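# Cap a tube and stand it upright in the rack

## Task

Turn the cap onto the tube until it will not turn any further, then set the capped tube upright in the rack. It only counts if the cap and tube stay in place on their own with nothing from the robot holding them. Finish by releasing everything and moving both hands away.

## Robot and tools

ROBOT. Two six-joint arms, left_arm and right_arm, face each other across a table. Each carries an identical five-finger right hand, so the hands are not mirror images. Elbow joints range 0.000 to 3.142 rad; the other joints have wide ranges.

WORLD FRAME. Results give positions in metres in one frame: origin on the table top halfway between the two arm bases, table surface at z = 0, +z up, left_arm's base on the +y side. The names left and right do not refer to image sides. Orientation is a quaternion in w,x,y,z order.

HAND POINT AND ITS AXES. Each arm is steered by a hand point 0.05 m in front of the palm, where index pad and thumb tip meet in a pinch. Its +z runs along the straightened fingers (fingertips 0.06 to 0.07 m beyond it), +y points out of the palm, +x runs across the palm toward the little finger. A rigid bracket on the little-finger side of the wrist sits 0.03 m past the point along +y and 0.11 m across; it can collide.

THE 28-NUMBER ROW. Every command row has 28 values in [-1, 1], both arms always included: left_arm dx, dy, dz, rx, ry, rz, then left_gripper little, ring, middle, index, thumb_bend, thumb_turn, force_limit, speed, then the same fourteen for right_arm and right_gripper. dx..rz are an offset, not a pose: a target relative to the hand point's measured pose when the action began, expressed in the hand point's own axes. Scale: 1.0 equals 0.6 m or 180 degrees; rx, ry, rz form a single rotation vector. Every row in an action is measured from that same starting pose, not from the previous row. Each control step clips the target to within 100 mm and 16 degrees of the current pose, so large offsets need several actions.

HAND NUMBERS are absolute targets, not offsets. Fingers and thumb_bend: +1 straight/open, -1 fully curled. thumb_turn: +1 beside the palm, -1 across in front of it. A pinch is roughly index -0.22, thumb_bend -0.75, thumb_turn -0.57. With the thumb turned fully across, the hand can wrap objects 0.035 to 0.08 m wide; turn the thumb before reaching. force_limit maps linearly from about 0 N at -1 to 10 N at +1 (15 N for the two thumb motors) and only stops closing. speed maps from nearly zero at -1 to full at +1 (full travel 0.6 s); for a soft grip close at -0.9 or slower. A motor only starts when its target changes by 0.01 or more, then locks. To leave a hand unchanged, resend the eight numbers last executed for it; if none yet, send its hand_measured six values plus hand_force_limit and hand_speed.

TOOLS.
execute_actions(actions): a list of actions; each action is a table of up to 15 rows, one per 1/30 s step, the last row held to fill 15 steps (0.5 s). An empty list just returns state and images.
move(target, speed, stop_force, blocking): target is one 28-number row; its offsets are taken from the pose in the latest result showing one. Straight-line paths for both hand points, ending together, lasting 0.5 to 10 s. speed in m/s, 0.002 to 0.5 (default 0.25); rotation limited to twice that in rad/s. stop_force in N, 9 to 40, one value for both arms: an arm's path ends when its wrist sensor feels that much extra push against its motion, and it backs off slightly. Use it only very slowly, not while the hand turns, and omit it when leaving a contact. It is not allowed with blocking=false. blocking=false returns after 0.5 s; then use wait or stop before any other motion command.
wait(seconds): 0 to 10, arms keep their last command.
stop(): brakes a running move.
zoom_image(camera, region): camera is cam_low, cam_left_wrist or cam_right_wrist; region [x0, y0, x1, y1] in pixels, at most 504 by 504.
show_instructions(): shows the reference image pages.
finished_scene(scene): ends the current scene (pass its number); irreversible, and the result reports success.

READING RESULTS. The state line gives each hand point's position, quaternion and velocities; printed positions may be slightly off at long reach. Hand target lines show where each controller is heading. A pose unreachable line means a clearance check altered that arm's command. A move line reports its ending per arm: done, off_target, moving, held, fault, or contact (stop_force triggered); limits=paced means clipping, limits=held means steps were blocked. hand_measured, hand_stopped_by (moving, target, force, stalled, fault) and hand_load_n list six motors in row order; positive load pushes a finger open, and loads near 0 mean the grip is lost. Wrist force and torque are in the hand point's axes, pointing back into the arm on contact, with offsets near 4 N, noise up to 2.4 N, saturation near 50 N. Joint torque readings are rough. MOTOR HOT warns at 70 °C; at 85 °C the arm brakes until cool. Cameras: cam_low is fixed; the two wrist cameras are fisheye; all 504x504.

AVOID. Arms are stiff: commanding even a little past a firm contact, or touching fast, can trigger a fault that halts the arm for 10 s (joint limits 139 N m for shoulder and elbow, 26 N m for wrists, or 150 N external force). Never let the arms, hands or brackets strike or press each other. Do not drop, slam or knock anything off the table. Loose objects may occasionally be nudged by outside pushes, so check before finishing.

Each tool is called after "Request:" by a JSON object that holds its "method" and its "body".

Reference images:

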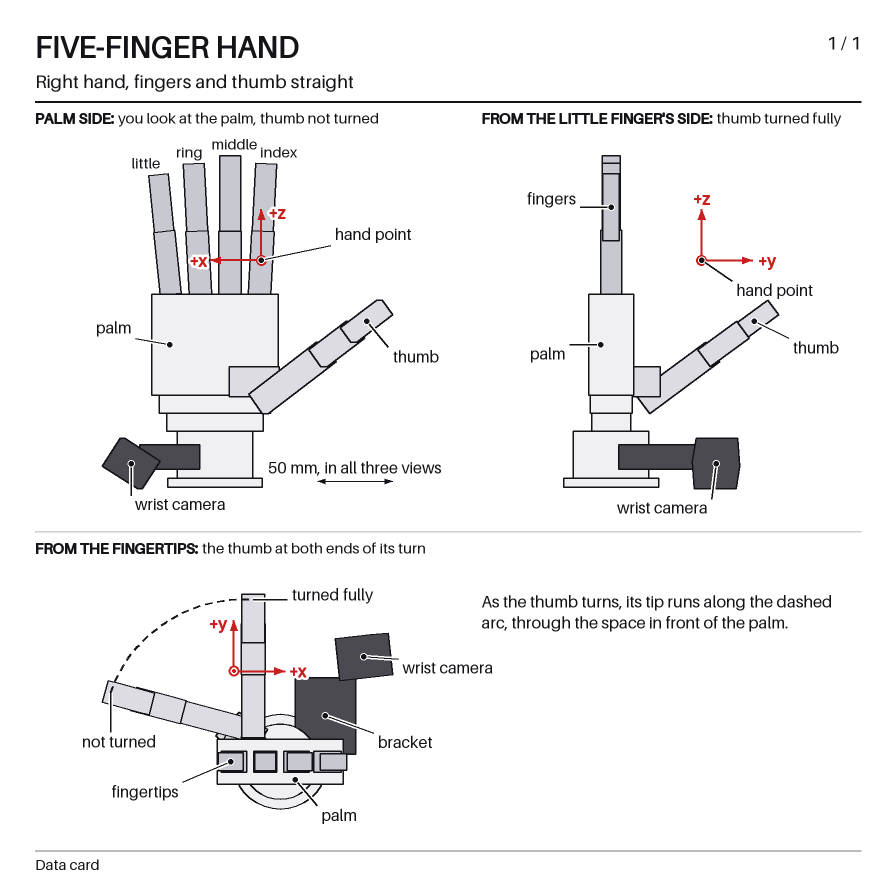

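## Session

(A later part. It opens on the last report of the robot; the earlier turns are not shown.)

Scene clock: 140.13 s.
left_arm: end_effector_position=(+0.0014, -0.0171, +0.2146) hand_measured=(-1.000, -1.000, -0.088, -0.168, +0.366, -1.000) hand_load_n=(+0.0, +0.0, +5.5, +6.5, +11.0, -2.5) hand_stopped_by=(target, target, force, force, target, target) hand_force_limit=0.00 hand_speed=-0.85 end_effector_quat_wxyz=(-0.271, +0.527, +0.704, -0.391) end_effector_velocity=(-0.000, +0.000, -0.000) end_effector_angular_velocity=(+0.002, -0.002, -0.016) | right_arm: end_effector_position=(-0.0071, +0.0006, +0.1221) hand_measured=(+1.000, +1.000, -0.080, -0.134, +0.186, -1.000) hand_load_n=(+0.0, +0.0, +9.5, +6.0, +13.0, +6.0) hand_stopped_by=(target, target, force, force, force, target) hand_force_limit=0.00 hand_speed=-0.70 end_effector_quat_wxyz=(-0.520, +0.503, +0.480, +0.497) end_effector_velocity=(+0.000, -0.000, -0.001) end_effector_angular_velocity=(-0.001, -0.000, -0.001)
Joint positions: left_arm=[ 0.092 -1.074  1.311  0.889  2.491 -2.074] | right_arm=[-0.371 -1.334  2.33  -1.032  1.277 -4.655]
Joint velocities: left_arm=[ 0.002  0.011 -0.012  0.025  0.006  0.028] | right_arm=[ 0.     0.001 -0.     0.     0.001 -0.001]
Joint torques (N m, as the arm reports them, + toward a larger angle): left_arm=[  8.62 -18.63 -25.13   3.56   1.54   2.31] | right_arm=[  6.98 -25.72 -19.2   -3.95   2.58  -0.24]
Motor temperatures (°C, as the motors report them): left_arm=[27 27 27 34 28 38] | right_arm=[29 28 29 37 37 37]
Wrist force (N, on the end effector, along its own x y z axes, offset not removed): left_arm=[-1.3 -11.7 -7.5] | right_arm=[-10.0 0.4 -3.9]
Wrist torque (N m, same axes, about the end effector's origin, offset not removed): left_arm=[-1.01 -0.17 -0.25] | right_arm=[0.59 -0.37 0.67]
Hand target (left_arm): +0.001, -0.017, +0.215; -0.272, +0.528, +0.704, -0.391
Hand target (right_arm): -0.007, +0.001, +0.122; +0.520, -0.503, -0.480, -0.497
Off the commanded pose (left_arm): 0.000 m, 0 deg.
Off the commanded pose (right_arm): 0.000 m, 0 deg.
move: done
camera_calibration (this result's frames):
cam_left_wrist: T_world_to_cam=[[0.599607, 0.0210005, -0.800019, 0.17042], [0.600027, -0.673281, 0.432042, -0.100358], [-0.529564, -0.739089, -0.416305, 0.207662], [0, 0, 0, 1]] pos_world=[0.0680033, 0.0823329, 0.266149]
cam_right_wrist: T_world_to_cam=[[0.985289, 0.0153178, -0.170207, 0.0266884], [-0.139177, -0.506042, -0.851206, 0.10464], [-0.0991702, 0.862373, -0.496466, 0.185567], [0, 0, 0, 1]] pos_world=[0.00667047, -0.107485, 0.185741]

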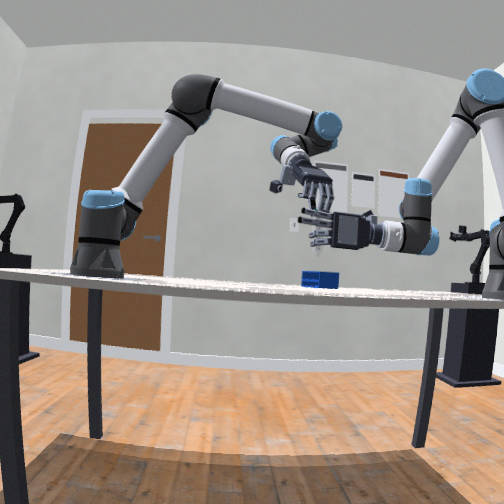

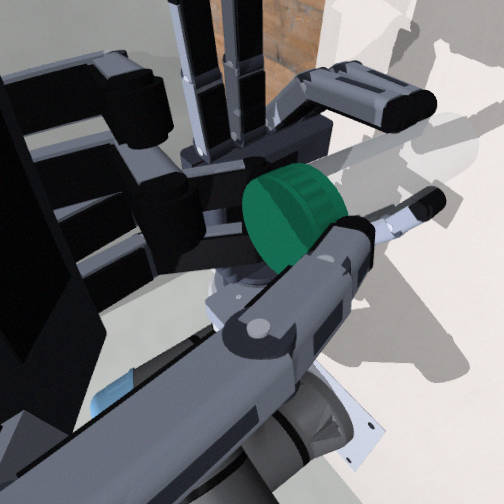

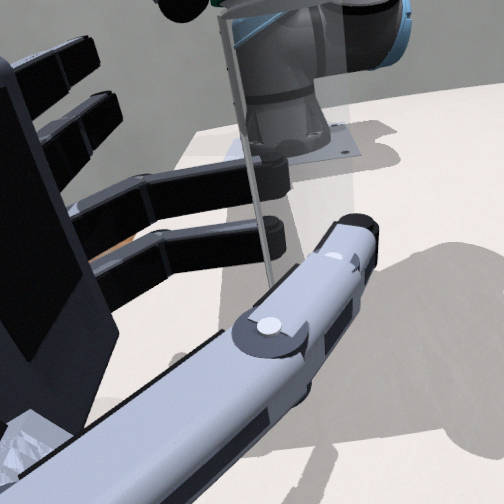

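Ring gone; promising. Next stroke.

Request:
{"method": "execute_actions", "body": {"actions": [[[0,0,0,0,0,0,-1,-1,0.12,0.08,0.7,-1,0.1,0.5,0,0,0,0,0,0,1,1,-0.5,-0.5,-0.3,-1,0,-0.7]]]}}

Request:
{"method": "move", "body": {"target": [-0.0066,0.013,-0.0236,-0.0087,-0.278,-0.1837,-1,-1,0.12,0.08,0.7,-1,0.1,0.5,0,0,0,0,0,0,1,1,-0.5,-0.5,-0.3,-1,0,-0.7], "speed": 0.4}}

Request:
{"method": "move", "body": {"target": [-0.0066,0.0145,-0.0227,-0.0087,-0.278,-0.1837,-1,-1,0.12,0.08,0.7,-1,0.1,0.5,0,0,0,0,0,0,1,1,-0.5,-0.5,-0.3,-1,0,-0.7], "speed": 0.4}}

Request:
{"method": "zoom_image", "body": {"camera": "cam_left_wrist", "region": [230,120,410,300]}}

Request:
{"method": "execute_actions", "body": {"actions": [[[0,0,0,0,0,0,-1,-1,0,-0.07,0.36,-1,-0.4,0,0,0,0,0,0,0,1,1,-0.5,-0.5,-0.3,-1,0,-0.7]],[[0,0,0,0,0,0,-1,-1,-0.5,-0.5,0.36,-1,0,-0.85,0,0,0,0,0,0,1,1,-0.5,-0.5,-0.3,-1,0,-0.7]],[[0,0.0014,0.0009,0,0,0,-1,-1,-0.5,-0.5,0.36,-1,0,-0.85,0,0,0,0,0,0,1,1,-0.5,-0.5,-0.3,-1,0,-0.7]]]}}

Request:
{"method": "move", "body": {"target": [0.017,-0.004,0.0074,0.0058,0.1853,0.1224,-1,-1,-0.5,-0.5,0.36,-1,0,-0.85,0,0,0,0,0,0,1,1,-0.5,-0.5,-0.3,-1,0,-0.7], "speed": 0.2}}

Request:
{"method": "move", "body": {"target": [0.017,-0.004,0.0074,0.0058,0.1853,0.1224,-1,-1,-0.5,-0.5,0.36,-1,0,-0.85,0,0,0,0,0,0,1,1,-0.5,-0.5,-0.3,-1,0,-0.7], "speed": 0.2}}

Request:
{"method": "move", "body": {"target": [0.017,-0.004,0.0074,0.0058,0.1853,0.1224,-1,-1,-0.5,-0.5,0.36,-1,0,-0.85,0,0,0,0,0,0,1,1,-0.5,-0.5,-0.3,-1,0,-0.7], "speed": 0.2}}

Scene clock: 141.60 s.
left_arm: end_effector_position=(+0.0015, -0.0171, +0.2146) hand_measured=(-1.000, -1.000, +0.120, +0.080, +0.700, -1.000) hand_load_n=(+0.0, +0.0, +0.0, +0.0, +0.0, +0.0) hand_stopped_by=(target, target, target, target, target, target) hand_force_limit=0.10 hand_speed=0.50 end_effector_quat_wxyz=(-0.271, +0.527, +0.704, -0.391) end_effector_velocity=(-0.001, +0.000, -0.000) end_effector_angular_velocity=(+0.001, +0.000, -0.001) | right_arm: end_effector_position=(-0.0071, +0.0006, +0.1221) hand_measured=(+1.000, +1.000, -0.080, -0.134, +0.186, -1.000) hand_load_n=(+0.0, +0.0, +8.0, +5.0, +14.0, +4.5) hand_stopped_by=(target, target, force, force, force, target) hand_force_limit=0.00 hand_speed=-0.70 end_effector_quat_wxyz=(-0.520, +0.503, +0.480, +0.497) end_effector_velocity=(+0.000, -0.000, +0.000) end_effector_angular_velocity=(+0.000, +0.000, -0.001)
Joint positions: left_arm=[ 0.092 -1.074  1.311  0.889  2.491 -2.074] | right_arm=[-0.371 -1.334  2.33  -1.032  1.277 -4.655]
Joint velocities: left_arm=[-0.001  0.     0.001 -0.     0.    -0.   ] | right_arm=[-0.     0.     0.    -0.     0.001  0.   ]
Joint torques (N m, as the arm reports them, + toward a larger angle): left_arm=[-10.49 -49.96  -8.24  -0.37  -0.49  -2.64] | right_arm=[  5.98 -26.16 -19.13  -0.76   2.46  -0.33]
Motor temperatures (°C, as the motors report them): left_arm=[27 27 27 34 28 38] | right_arm=[29 28 29 37 37 37]
Wrist force (N, on the end effector, along its own x y z axes, offset not removed): left_arm=[0.8 -1.3 1.2] | right_arm=[1.6 1.8 -2.0]
Wrist torque (N m, same axes, about the end effector's origin, offset not removed): left_arm=[-0.50 -0.28 -0.03] | right_arm=[0.53 -0.06 0.26]
Hand target (left_arm): +0.001, -0.017, +0.215; -0.271, +0.527, +0.704, -0.391
Hand target (right_arm): -0.007, +0.001, +0.122; +0.520, -0.503, -0.480, -0.497
Off the commanded pose (left_arm): 0.000 m, 0 deg.
Off the commanded pose (right_arm): 0.000 m, 0 deg.
camera_calibration (this result's frames):
cam_left_wrist: T_world_to_cam=[[0.599603, 0.0210965, -0.800019, 0.170351], [0.600112, -0.673217, 0.432023, -0.100408], [-0.529473, -0.739144, -0.416324, 0.207699], [0, 0, 0, 1]] pos_world=[0.068084, 0.0823292, 0.266133]
cam_right_wrist: T_world_to_cam=[[0.985294, 0.0153315, -0.170181, 0.0266858], [-0.139156, -0.505973, -0.85125, 0.10467], [-0.099158, 0.862413, -0.496398, 0.185562], [0, 0, 0, 1]] pos_world=[0.00667196, -0.10748, 0.185754]

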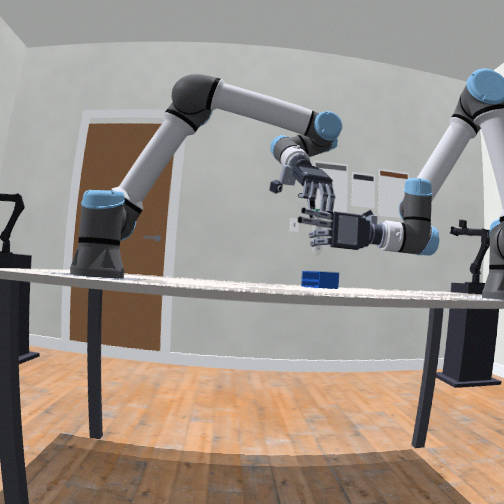

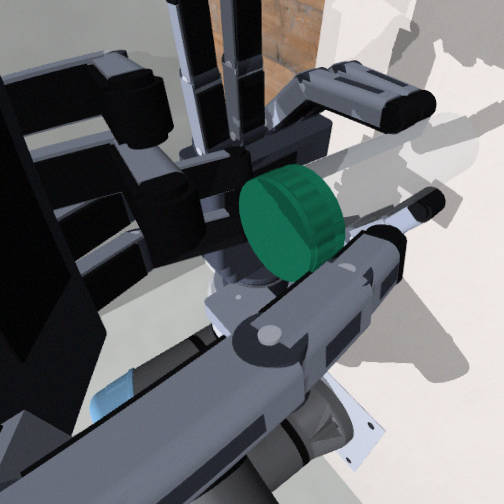

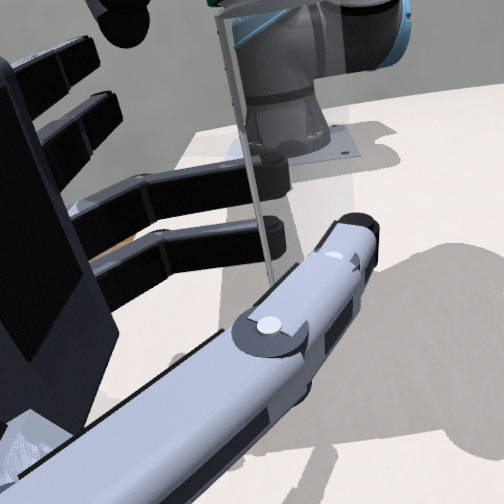

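Scene clock: 143.57 s.
left_arm: end_effector_position=(+0.0176, -0.0162, +0.2161) hand_measured=(-1.000, -1.000, +0.120, +0.080, +0.700, -1.000) hand_load_n=(+0.0, +0.0, +0.0, +0.0, +0.0, +0.0) hand_stopped_by=(target, target, target, target, target, target) hand_force_limit=0.10 hand_speed=0.50 end_effector_quat_wxyz=(-0.044, +0.103, +0.873, -0.475) end_effector_velocity=(+0.000, -0.001, -0.001) end_effector_angular_velocity=(+0.002, -0.003, +0.014) | right_arm: end_effector_position=(-0.0071, +0.0006, +0.1221) hand_measured=(+1.000, +1.000, -0.080, -0.134, +0.186, -1.000) hand_load_n=(+0.0, +0.0, +8.0, +5.0, +14.0, +4.5) hand_stopped_by=(target, target, force, force, force, target) hand_force_limit=0.00 hand_speed=-0.70 end_effector_quat_wxyz=(-0.520, +0.503, +0.480, +0.497) end_effector_velocity=(+0.001, +0.000, +0.001) end_effector_angular_velocity=(+0.002, -0.001, -0.002)
Joint positions: left_arm=[-0.255 -1.45   1.704  0.326  1.46  -3.188] | right_arm=[-0.371 -1.334  2.33  -1.032  1.277 -4.655]
Joint velocities: left_arm=[-0.006  0.003 -0.002  0.002 -0.018 -0.009] | right_arm=[-0.001 -0.001 -0.    -0.001  0.001 -0.   ]
Joint torques (N m, as the arm reports them, + toward a larger angle): left_arm=[-10.5  -15.14 -31.35   2.02  -2.04  -2.58] | right_arm=[  6.   -26.42 -18.61  -0.31   2.62  -0.18]
Motor temperatures (°C, as the motors report them): left_arm=[27 27 27 34 28 38] | right_arm=[29 28 29 37 37 37]
Wrist force (N, on the end effector, along its own x y z axes, offset not removed): left_arm=[2.5 -0.5 1.8] | right_arm=[-4.6 1.3 -1.4]
Wrist torque (N m, same axes, about the end effector's origin, offset not removed): left_arm=[-0.33 -0.55 0.09] | right_arm=[0.37 1.04 -0.41]
Hand target (left_arm): +0.018, -0.016, +0.216; -0.043, +0.103, +0.873, -0.475
Hand target (right_arm): -0.007, +0.001, +0.122; +0.520, -0.503, -0.480, -0.497
Off the commanded pose (left_arm): 0.000 m, 0 deg.
Off the commanded pose (right_arm): 0.000 m, 0 deg.
move: done
camera_calibration (this result's frames):
cam_left_wrist: T_world_to_cam=[[0.2756, 0.528855, -0.802719, 0.176361], [0.887147, 0.181621, 0.424245, -0.0996047], [0.370155, -0.829051, -0.419118, 0.200858], [0, 0, 0, 1]] pos_world=[-0.0345894, 0.0913426, 0.268008]
cam_right_wrist: T_world_to_cam=[[0.985294, 0.0153316, -0.170181, 0.0266859], [-0.139156, -0.505973, -0.85125, 0.10467], [-0.099158, 0.862413, -0.496398, 0.185562], [0, 0, 0, 1]] pos_world=[0.00667194, -0.10748, 0.185754]

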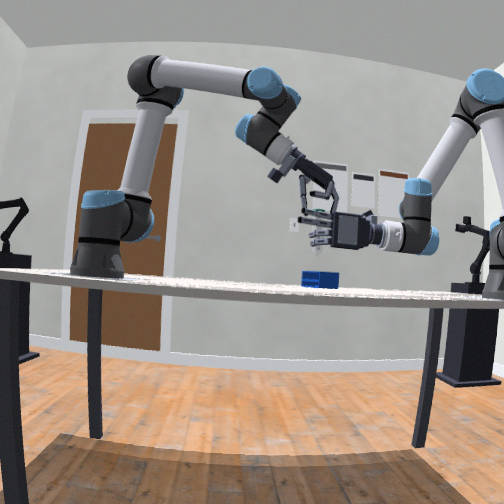

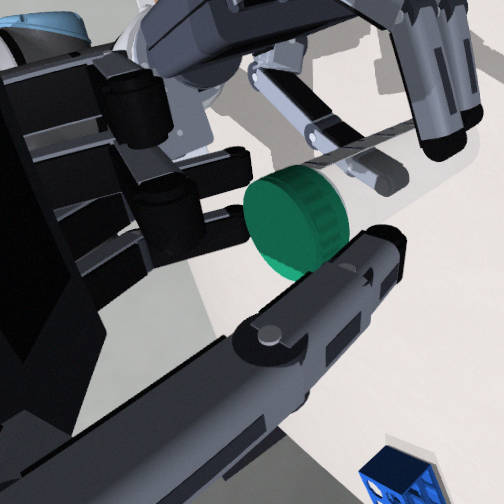

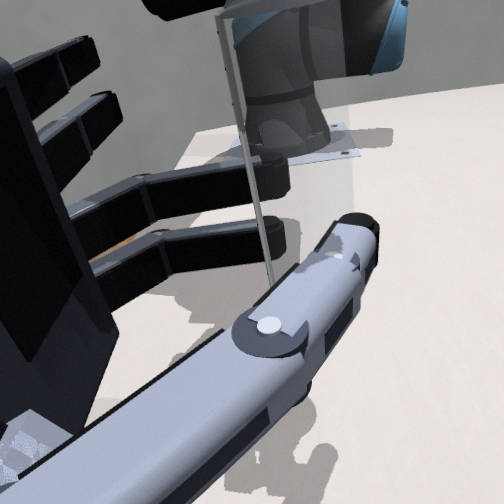

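Scene clock: 145.63 s.
left_arm: end_effector_position=(+0.0250, -0.0012, +0.2155) hand_measured=(-1.000, -1.000, +0.120, +0.080, +0.700, -1.000) hand_load_n=(+0.0, +0.0, +0.0, +0.0, +0.0, +0.0) hand_stopped_by=(target, target, target, target, target, target) hand_force_limit=0.10 hand_speed=0.50 end_effector_quat_wxyz=(-0.196, +0.349, -0.809, +0.431) end_effector_velocity=(+0.001, +0.000, +0.001) end_effector_angular_velocity=(+0.003, +0.002, +0.012) | right_arm: end_effector_position=(-0.0071, +0.0006, +0.1221) hand_measured=(+1.000, +1.000, -0.080, -0.134, +0.186, -1.000) hand_load_n=(+0.0, +0.0, +8.0, +5.0, +14.0, +4.5) hand_stopped_by=(target, target, force, force, force, target) hand_force_limit=0.00 hand_speed=-0.70 end_effector_quat_wxyz=(-0.520, +0.503, +0.480, +0.497) end_effector_velocity=(-0.001, +0.000, +0.000) end_effector_angular_velocity=(+0.000, -0.001, +0.002)
Joint positions: left_arm=[-0.496 -1.09   1.383  1.049  0.601 -4.418] | right_arm=[-0.371 -1.334  2.33  -1.032  1.277 -4.655]
Joint velocities: left_arm=[ 0.002  0.006 -0.008  0.019  0.001 -0.018] | right_arm=[ 0.    -0.    -0.    -0.    -0.001 -0.001]
Joint torques (N m, as the arm reports them, + toward a larger angle): left_arm=[ 11.59 -26.46 -30.27   4.3    0.31  -2.87] | right_arm=[  5.52 -25.72 -18.52  -0.32   2.61  -0.05]
Motor temperatures (°C, as the motors report them): left_arm=[27 27 27 34 28 38] | right_arm=[29 28 29 37 37 37]
Wrist force (N, on the end effector, along its own x y z axes, offset not removed): left_arm=[1.9 -1.5 2.6] | right_arm=[0.5 0.4 -0.6]
Wrist torque (N m, same axes, about the end effector's origin, offset not removed): left_arm=[-0.57 -0.54 0.01] | right_arm=[0.27 0.09 0.15]
Hand target (left_arm): +0.025, -0.001, +0.215; +0.197, -0.349, +0.809, -0.431
Hand target (right_arm): -0.007, +0.001, +0.122; +0.520, -0.503, -0.480, -0.497
Off the commanded pose (left_arm): 0.001 m, 0 deg.
Off the commanded pose (right_arm): 0.000 m, 0 deg.
move: done
camera_calibration (this result's frames):
cam_left_wrist: T_world_to_cam=[[-0.327172, 0.503908, -0.799397, 0.180193], [0.29042, 0.858631, 0.422386, -0.0925134], [0.89923, -0.0939679, -0.427264, 0.19968], [0, 0, 0, 1]] pos_world=[-0.0937365, 0.00739754, 0.268438]
cam_right_wrist: T_world_to_cam=[[0.985294, 0.0153315, -0.170181, 0.0266858], [-0.139156, -0.505973, -0.85125, 0.10467], [-0.0991579, 0.862413, -0.496398, 0.185562], [0, 0, 0, 1]] pos_world=[0.00667195, -0.10748, 0.185754]

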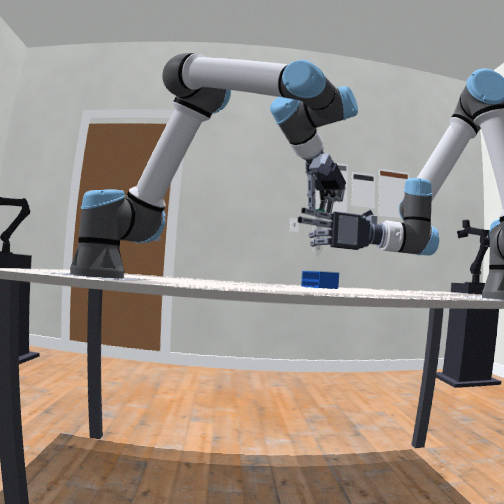

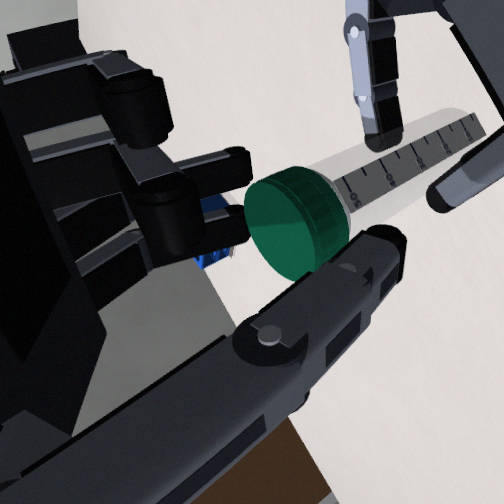

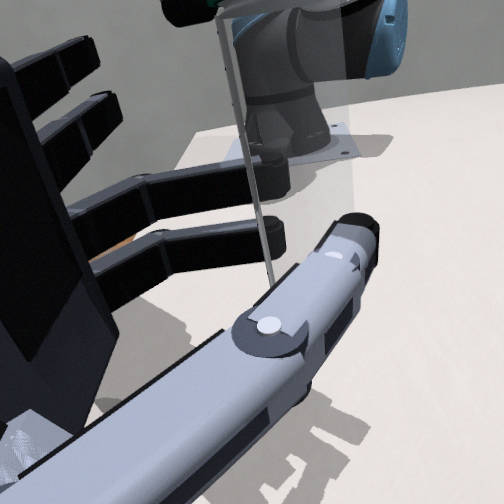

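Region (230, 120, 410, 300) of cam_left_wrist's 504x504 image, scaled by 2.800, with more detail than that image has.

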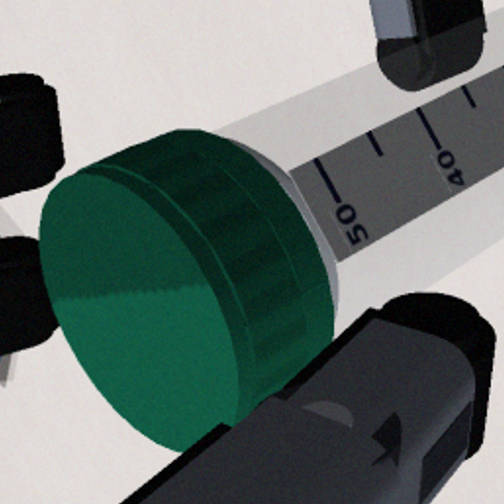

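Scene clock: 147.13 s.
left_arm: end_effector_position=(+0.0250, -0.0012, +0.2145) hand_measured=(-1.000, -1.000, -0.080, -0.134, +0.364, -1.000) hand_load_n=(+0.0, +0.0, +5.5, +3.5, +6.5, -0.5) hand_stopped_by=(target, target, force, force, target, target) hand_force_limit=0.00 hand_speed=-0.85 end_effector_quat_wxyz=(-0.196, +0.349, -0.809, +0.431) end_effector_velocity=(-0.000, -0.000, -0.001) end_effector_angular_velocity=(+0.000, -0.000, +0.000) | right_arm: end_effector_position=(-0.0071, +0.0006, +0.1221) hand_measured=(+1.000, +1.000, -0.080, -0.134, +0.186, -1.000) hand_load_n=(+0.0, +0.0, +9.0, +5.0, +14.0, +4.5) hand_stopped_by=(target, target, force, force, force, target) hand_force_limit=0.00 hand_speed=-0.70 end_effector_quat_wxyz=(-0.520, +0.503, +0.480, +0.497) end_effector_velocity=(+0.000, +0.000, +0.000) end_effector_angular_velocity=(+0.001, -0.002, -0.000)
Joint positions: left_arm=[-0.496 -1.089  1.385  1.046  0.602 -4.418] | right_arm=[-0.371 -1.334  2.33  -1.032  1.277 -4.655]
Joint velocities: left_arm=[-0.     0.001  0.    -0.     0.    -0.001] | right_arm=[-0.     0.    -0.    -0.001 -0.    -0.001]
Joint torques (N m, as the arm reports them, + toward a larger angle): left_arm=[  4.04 -23.95  -5.32  -0.71  -0.94   1.36] | right_arm=[  6.24 -25.3  -19.16  -3.4    2.66  -0.17]
Motor temperatures (°C, as the motors report them): left_arm=[27 27 27 34 28 38] | right_arm=[29 28 29 37 37 37]
Wrist force (N, on the end effector, along its own x y z axes, offset not removed): left_arm=[0.5 -8.3 -3.5] | right_arm=[-9.6 3.2 1.8]
Wrist torque (N m, same axes, about the end effector's origin, offset not removed): left_arm=[-0.54 -0.14 -0.06] | right_arm=[0.48 -0.19 0.31]
Hand target (left_arm): +0.025, -0.001, +0.214; +0.196, -0.349, +0.809, -0.431
Hand target (right_arm): -0.007, +0.001, +0.122; +0.520, -0.503, -0.480, -0.497
Off the commanded pose (left_arm): 0.000 m, 0 deg.
Off the commanded pose (right_arm): 0.000 m, 0 deg.
camera_calibration (this result's frames):
cam_left_wrist: T_world_to_cam=[[-0.327262, 0.503874, -0.799381, 0.179417], [0.290406, 0.858655, 0.422346, -0.092104], [0.899202, -0.0939276, -0.427333, 0.199264], [0, 0, 0, 1]] pos_world=[-0.0937145, 0.0073982, 0.267475]
cam_right_wrist: T_world_to_cam=[[0.985289, 0.0153161, -0.17021, 0.0266886], [-0.139179, -0.506051, -0.8512, 0.104636], [-0.0991718, 0.862368, -0.496474, 0.185568], [0, 0, 0, 1]] pos_world=[0.0066703, -0.107485, 0.185739]

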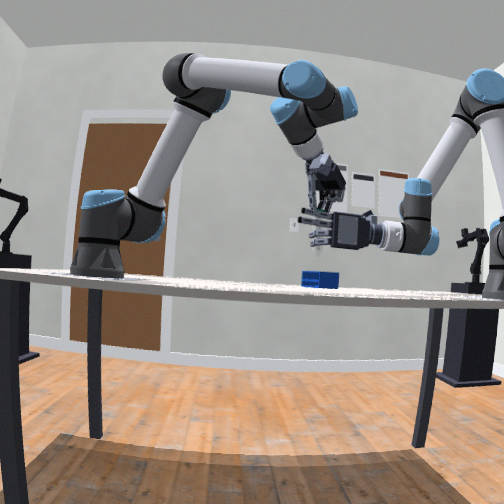

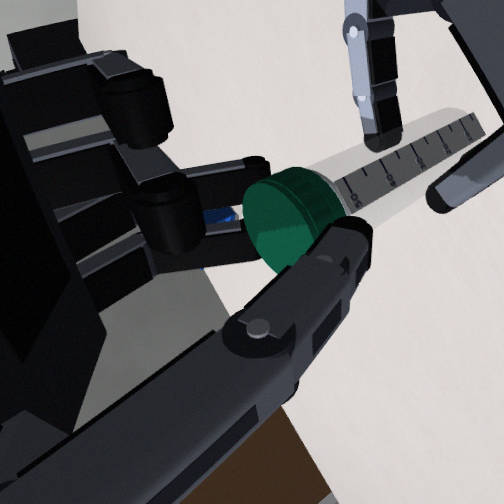

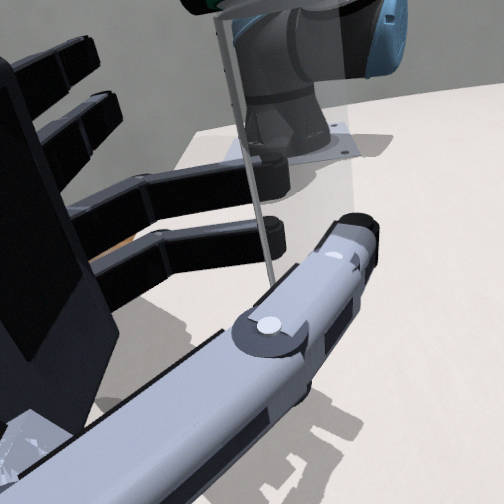

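Scene clock: 149.37 s.
left_arm: end_effector_position=(+0.0217, -0.0123, +0.2146) hand_measured=(-1.000, -1.000, -0.080, -0.134, +0.364, -1.000) hand_load_n=(+0.0, +0.0, +5.5, +3.5, +7.0, -1.5) hand_stopped_by=(target, target, force, force, target, target) hand_force_limit=0.00 hand_speed=-0.85 end_effector_quat_wxyz=(-0.038, +0.051, -0.878, +0.475) end_effector_velocity=(+0.001, -0.000, -0.001) end_effector_angular_velocity=(+0.001, -0.000, -0.013) | right_arm: end_effector_position=(-0.0071, +0.0006, +0.1221) hand_measured=(+1.000, +1.000, -0.080, -0.134, +0.186, -1.000) hand_load_n=(+0.0, +0.0, +8.5, +5.0, +14.0, +5.5) hand_stopped_by=(target, target, force, force, force, target) hand_force_limit=0.00 hand_speed=-0.70 end_effector_quat_wxyz=(-0.520, +0.503, +0.480, +0.497) end_effector_velocity=(-0.000, +0.000, +0.000) end_effector_angular_velocity=(+0.000, -0.000, +0.001)
Joint positions: left_arm=[-0.388 -1.406  1.671  0.408  1.068 -3.485] | right_arm=[-0.371 -1.334  2.33  -1.032  1.277 -4.655]
Joint velocities: left_arm=[ 0.006 -0.003  0.003 -0.006  0.015  0.013] | right_arm=[-0.    -0.     0.     0.    -0.001 -0.   ]
Joint torques (N m, as the arm reports them, + toward a larger angle): left_arm=[  8.79 -32.53  -8.15  -1.48   1.37   2.07] | right_arm=[  6.13 -25.31 -18.22  -3.88   2.42  -0.16]
Motor temperatures (°C, as the motors report them): left_arm=[27 27 27 34 28 38] | right_arm=[29 28 29 37 37 37]
Wrist force (N, on the end effector, along its own x y z axes, offset not removed): left_arm=[1.9 -6.9 -3.4] | right_arm=[-7.4 1.6 1.0]
Wrist torque (N m, same axes, about the end effector's origin, offset not removed): left_arm=[-0.70 -0.40 -0.08] | right_arm=[0.11 0.06 0.22]
Hand target (left_arm): +0.022, -0.012, +0.215; +0.038, -0.050, +0.878, -0.475
Hand target (right_arm): -0.007, +0.001, +0.122; +0.520, -0.503, -0.480, -0.497
Off the commanded pose (left_arm): 0.001 m, 0 deg.
Off the commanded pose (right_arm): 0.000 m, 0 deg.
move: done
camera_calibration (this result's frames):
cam_left_wrist: T_world_to_cam=[[0.0754713, 0.591836, -0.802517, 0.17697], [0.772595, 0.474096, 0.422291, -0.0968126], [0.630397, -0.651892, -0.421469, 0.199009], [0, 0, 0, 1]] pos_world=[-0.0640138, 0.0708937, 0.26678]
cam_right_wrist: T_world_to_cam=[[0.985289, 0.015314, -0.17021, 0.0266882], [-0.13918, -0.50605, -0.8512, 0.104636], [-0.0991699, 0.862368, -0.496474, 0.185568], [0, 0, 0, 1]] pos_world=[0.00667056, -0.107485, 0.185739]

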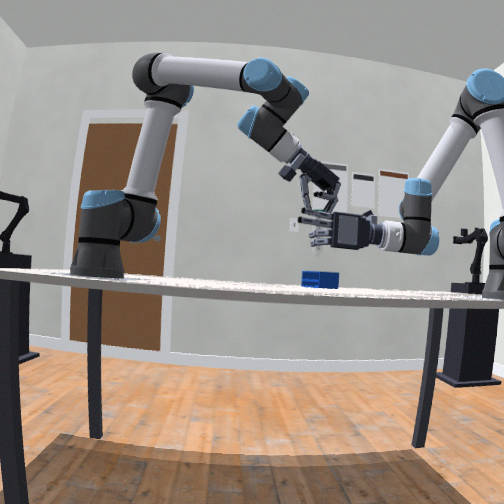

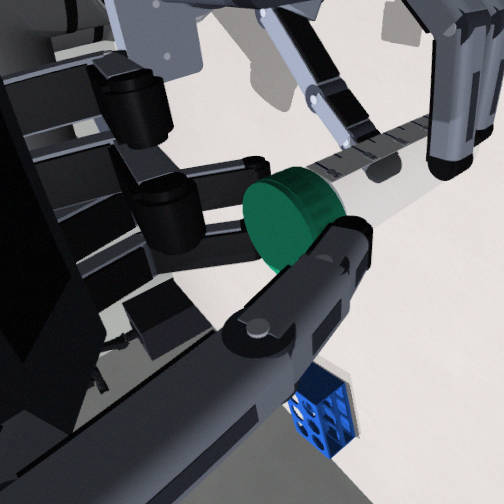

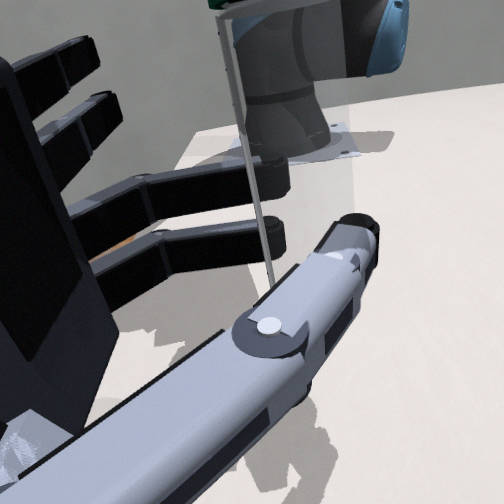

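Scene clock: 151.60 s.
left_arm: end_effector_position=(+0.0125, -0.0184, +0.2143) hand_measured=(-1.000, -1.000, -0.080, -0.134, +0.364, -1.000) hand_load_n=(+0.0, +0.0, +5.5, +3.0, +7.0, -1.0) hand_stopped_by=(target, target, force, force, target, target) hand_force_limit=0.00 hand_speed=-0.85 end_effector_quat_wxyz=(-0.123, +0.253, +0.841, -0.461) end_effector_velocity=(+0.000, -0.000, -0.001) end_effector_angular_velocity=(+0.004, -0.000, -0.012) | right_arm: end_effector_position=(-0.0071, +0.0006, +0.1221) hand_measured=(+1.000, +1.000, -0.080, -0.134, +0.186, -1.000) hand_load_n=(+0.0, +0.0, +8.0, +5.5, +14.0, +7.0) hand_stopped_by=(target, target, force, force, force, target) hand_force_limit=0.00 hand_speed=-0.70 end_effector_quat_wxyz=(-0.520, +0.503, +0.480, +0.497) end_effector_velocity=(-0.000, -0.000, -0.001) end_effector_angular_velocity=(-0.002, -0.000, +0.001)
Joint positions: left_arm=[-0.106 -1.399  1.655  0.35   1.871 -2.908] | right_arm=[-0.371 -1.334  2.33  -1.032  1.277 -4.655]
Joint velocities: left_arm=[ 0.006  0.007 -0.006  0.006  0.015  0.01 ] | right_arm=[ 0.     0.001 -0.     0.001 -0.001 -0.001]
Joint torques (N m, as the arm reports them, + toward a larger angle): left_arm=[ 11.46 -11.88 -29.47   3.07   1.8    2.57] | right_arm=[  6.37 -24.67 -18.1   -3.81   2.46  -0.3 ]
Motor temperatures (°C, as the motors report them): left_arm=[27 27 27 34 28 38] | right_arm=[29 28 29 37 37 37]
Wrist force (N, on the end effector, along its own x y z axes, offset not removed): left_arm=[1.1 -9.4 -3.7] | right_arm=[-11.9 0.9 -2.8]
Wrist torque (N m, same axes, about the end effector's origin, offset not removed): left_arm=[-0.80 -0.41 -0.15] | right_arm=[0.29 0.74 0.07]
Hand target (left_arm): +0.012, -0.018, +0.214; -0.124, +0.254, +0.841, -0.461
Hand target (right_arm): -0.007, +0.001, +0.122; +0.520, -0.503, -0.480, -0.497
Off the commanded pose (left_arm): 0.000 m, 0 deg.
Off the commanded pose (right_arm): 0.000 m, 0 deg.
move: done
camera_calibration (this result's frames):
cam_left_wrist: T_world_to_cam=[[0.441105, 0.401092, -0.80284, 0.173122], [0.894946, -0.129732, 0.426898, -0.100307], [0.0670716, -0.906805, -0.416181, 0.201869], [0, 0, 0, 1]] pos_world=[-0.000134846, 0.100605, 0.265824]
cam_right_wrist: T_world_to_cam=[[0.985289, 0.0153138, -0.17021, 0.0266881], [-0.139181, -0.50605, -0.8512, 0.104636], [-0.0991698, 0.862368, -0.496474, 0.185568], [0, 0, 0, 1]] pos_world=[0.00667063, -0.107485, 0.185739]

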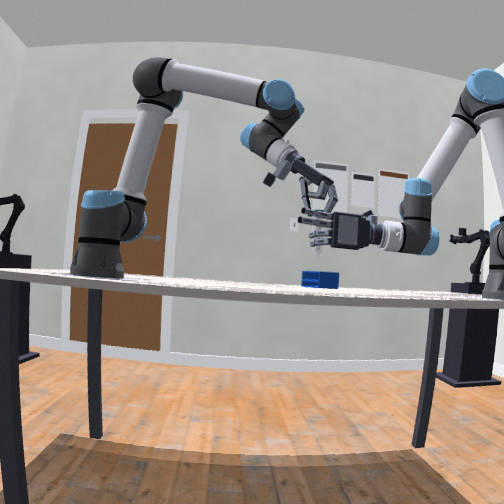

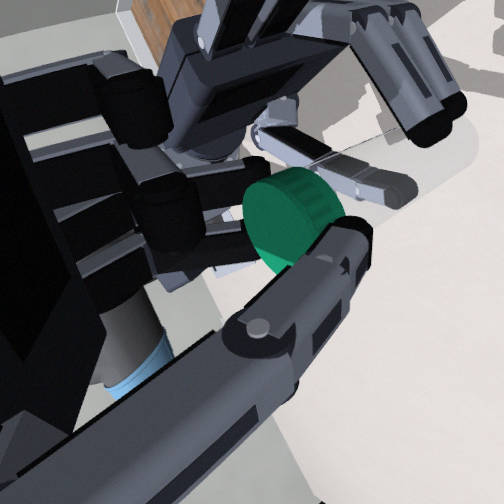

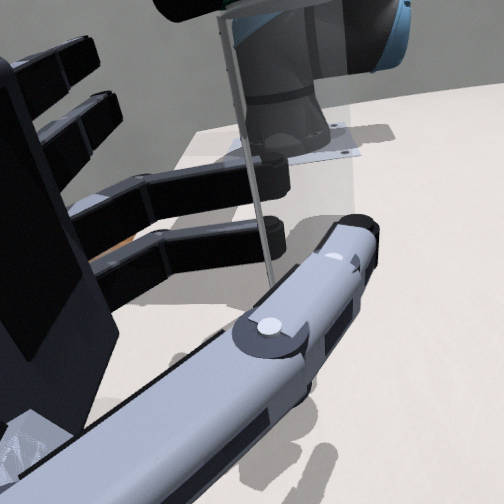

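Scene clock: 153.87 s.
left_arm: end_effector_position=(+0.0014, -0.0171, +0.2135) hand_measured=(-1.000, -1.000, -0.080, -0.134, +0.364, -1.000) hand_load_n=(+0.0, +0.0, +5.0, +3.0, +7.5, -0.5) hand_stopped_by=(target, target, force, force, target, target) hand_force_limit=0.00 hand_speed=-0.85 end_effector_quat_wxyz=(-0.271, +0.526, +0.704, -0.392) end_effector_velocity=(-0.000, +0.000, -0.001) end_effector_angular_velocity=(+0.005, -0.003, -0.015) | right_arm: end_effector_position=(-0.0071, +0.0006, +0.1221) hand_measured=(+1.000, +1.000, -0.080, -0.134, +0.186, -1.000) hand_load_n=(+0.0, +0.0, +7.5, +6.5, +13.5, +7.5) hand_stopped_by=(target, target, force, force, force, target) hand_force_limit=0.00 hand_speed=-0.70 end_effector_quat_wxyz=(-0.520, +0.503, +0.480, +0.497) end_effector_velocity=(-0.000, +0.000, -0.000) end_effector_angular_velocity=(-0.000, +0.002, -0.000)
Joint positions: left_arm=[ 0.092 -1.076  1.317  0.88   2.49  -2.078] | right_arm=[-0.371 -1.334  2.33  -1.032  1.277 -4.655]
Joint velocities: left_arm=[ 0.001  0.012 -0.012  0.026  0.004  0.026] | right_arm=[ 0.     0.     0.    -0.     0.     0.002]
Joint torques (N m, as the arm reports them, + toward a larger angle): left_arm=[ 10.68 -21.96 -25.12   3.42   1.45   2.34] | right_arm=[  6.22 -25.73 -19.    -3.78   2.49  -0.26]
Motor temperatures (°C, as the motors report them): left_arm=[27 27 27 34 28 38] | right_arm=[29 28 29 37 37 37]
Wrist force (N, on the end effector, along its own x y z axes, offset not removed): left_arm=[0.7 -10.1 -5.6] | right_arm=[-12.7 -2.7 0.9]
Wrist torque (N m, same axes, about the end effector's origin, offset not removed): left_arm=[-0.70 -0.37 -0.12] | right_arm=[-0.35 0.62 -0.01]
Hand target (left_arm): +0.001, -0.017, +0.213; -0.271, +0.527, +0.704, -0.392
Hand target (right_arm): -0.007, +0.001, +0.122; +0.520, -0.503, -0.480, -0.497
Off the commanded pose (left_arm): 0.000 m, 0 deg.
Off the commanded pose (right_arm): 0.000 m, 0 deg.
move: done
camera_calibration (this result's frames):
cam_left_wrist: T_world_to_cam=[[0.598961, 0.0212916, -0.800495, 0.169551], [0.601974, -0.671203, 0.432567, -0.0999227], [-0.528084, -0.740968, -0.414841, 0.206908], [0, 0, 0, 1]] pos_world=[0.0678616, 0.082634, 0.264782]
cam_right_wrist: T_world_to_cam=[[0.985289, 0.0153141, -0.17021, 0.0266882], [-0.13918, -0.50605, -0.8512, 0.104636], [-0.09917, 0.862368, -0.496474, 0.185568], [0, 0, 0, 1]] pos_world=[0.00667054, -0.107485, 0.185739]

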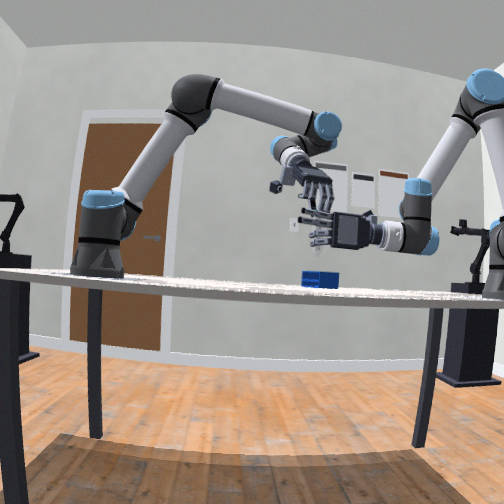

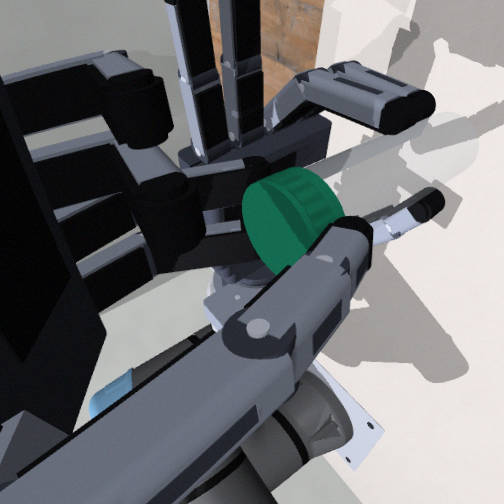

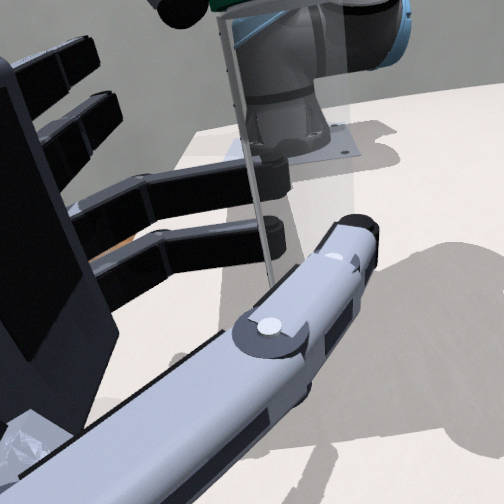

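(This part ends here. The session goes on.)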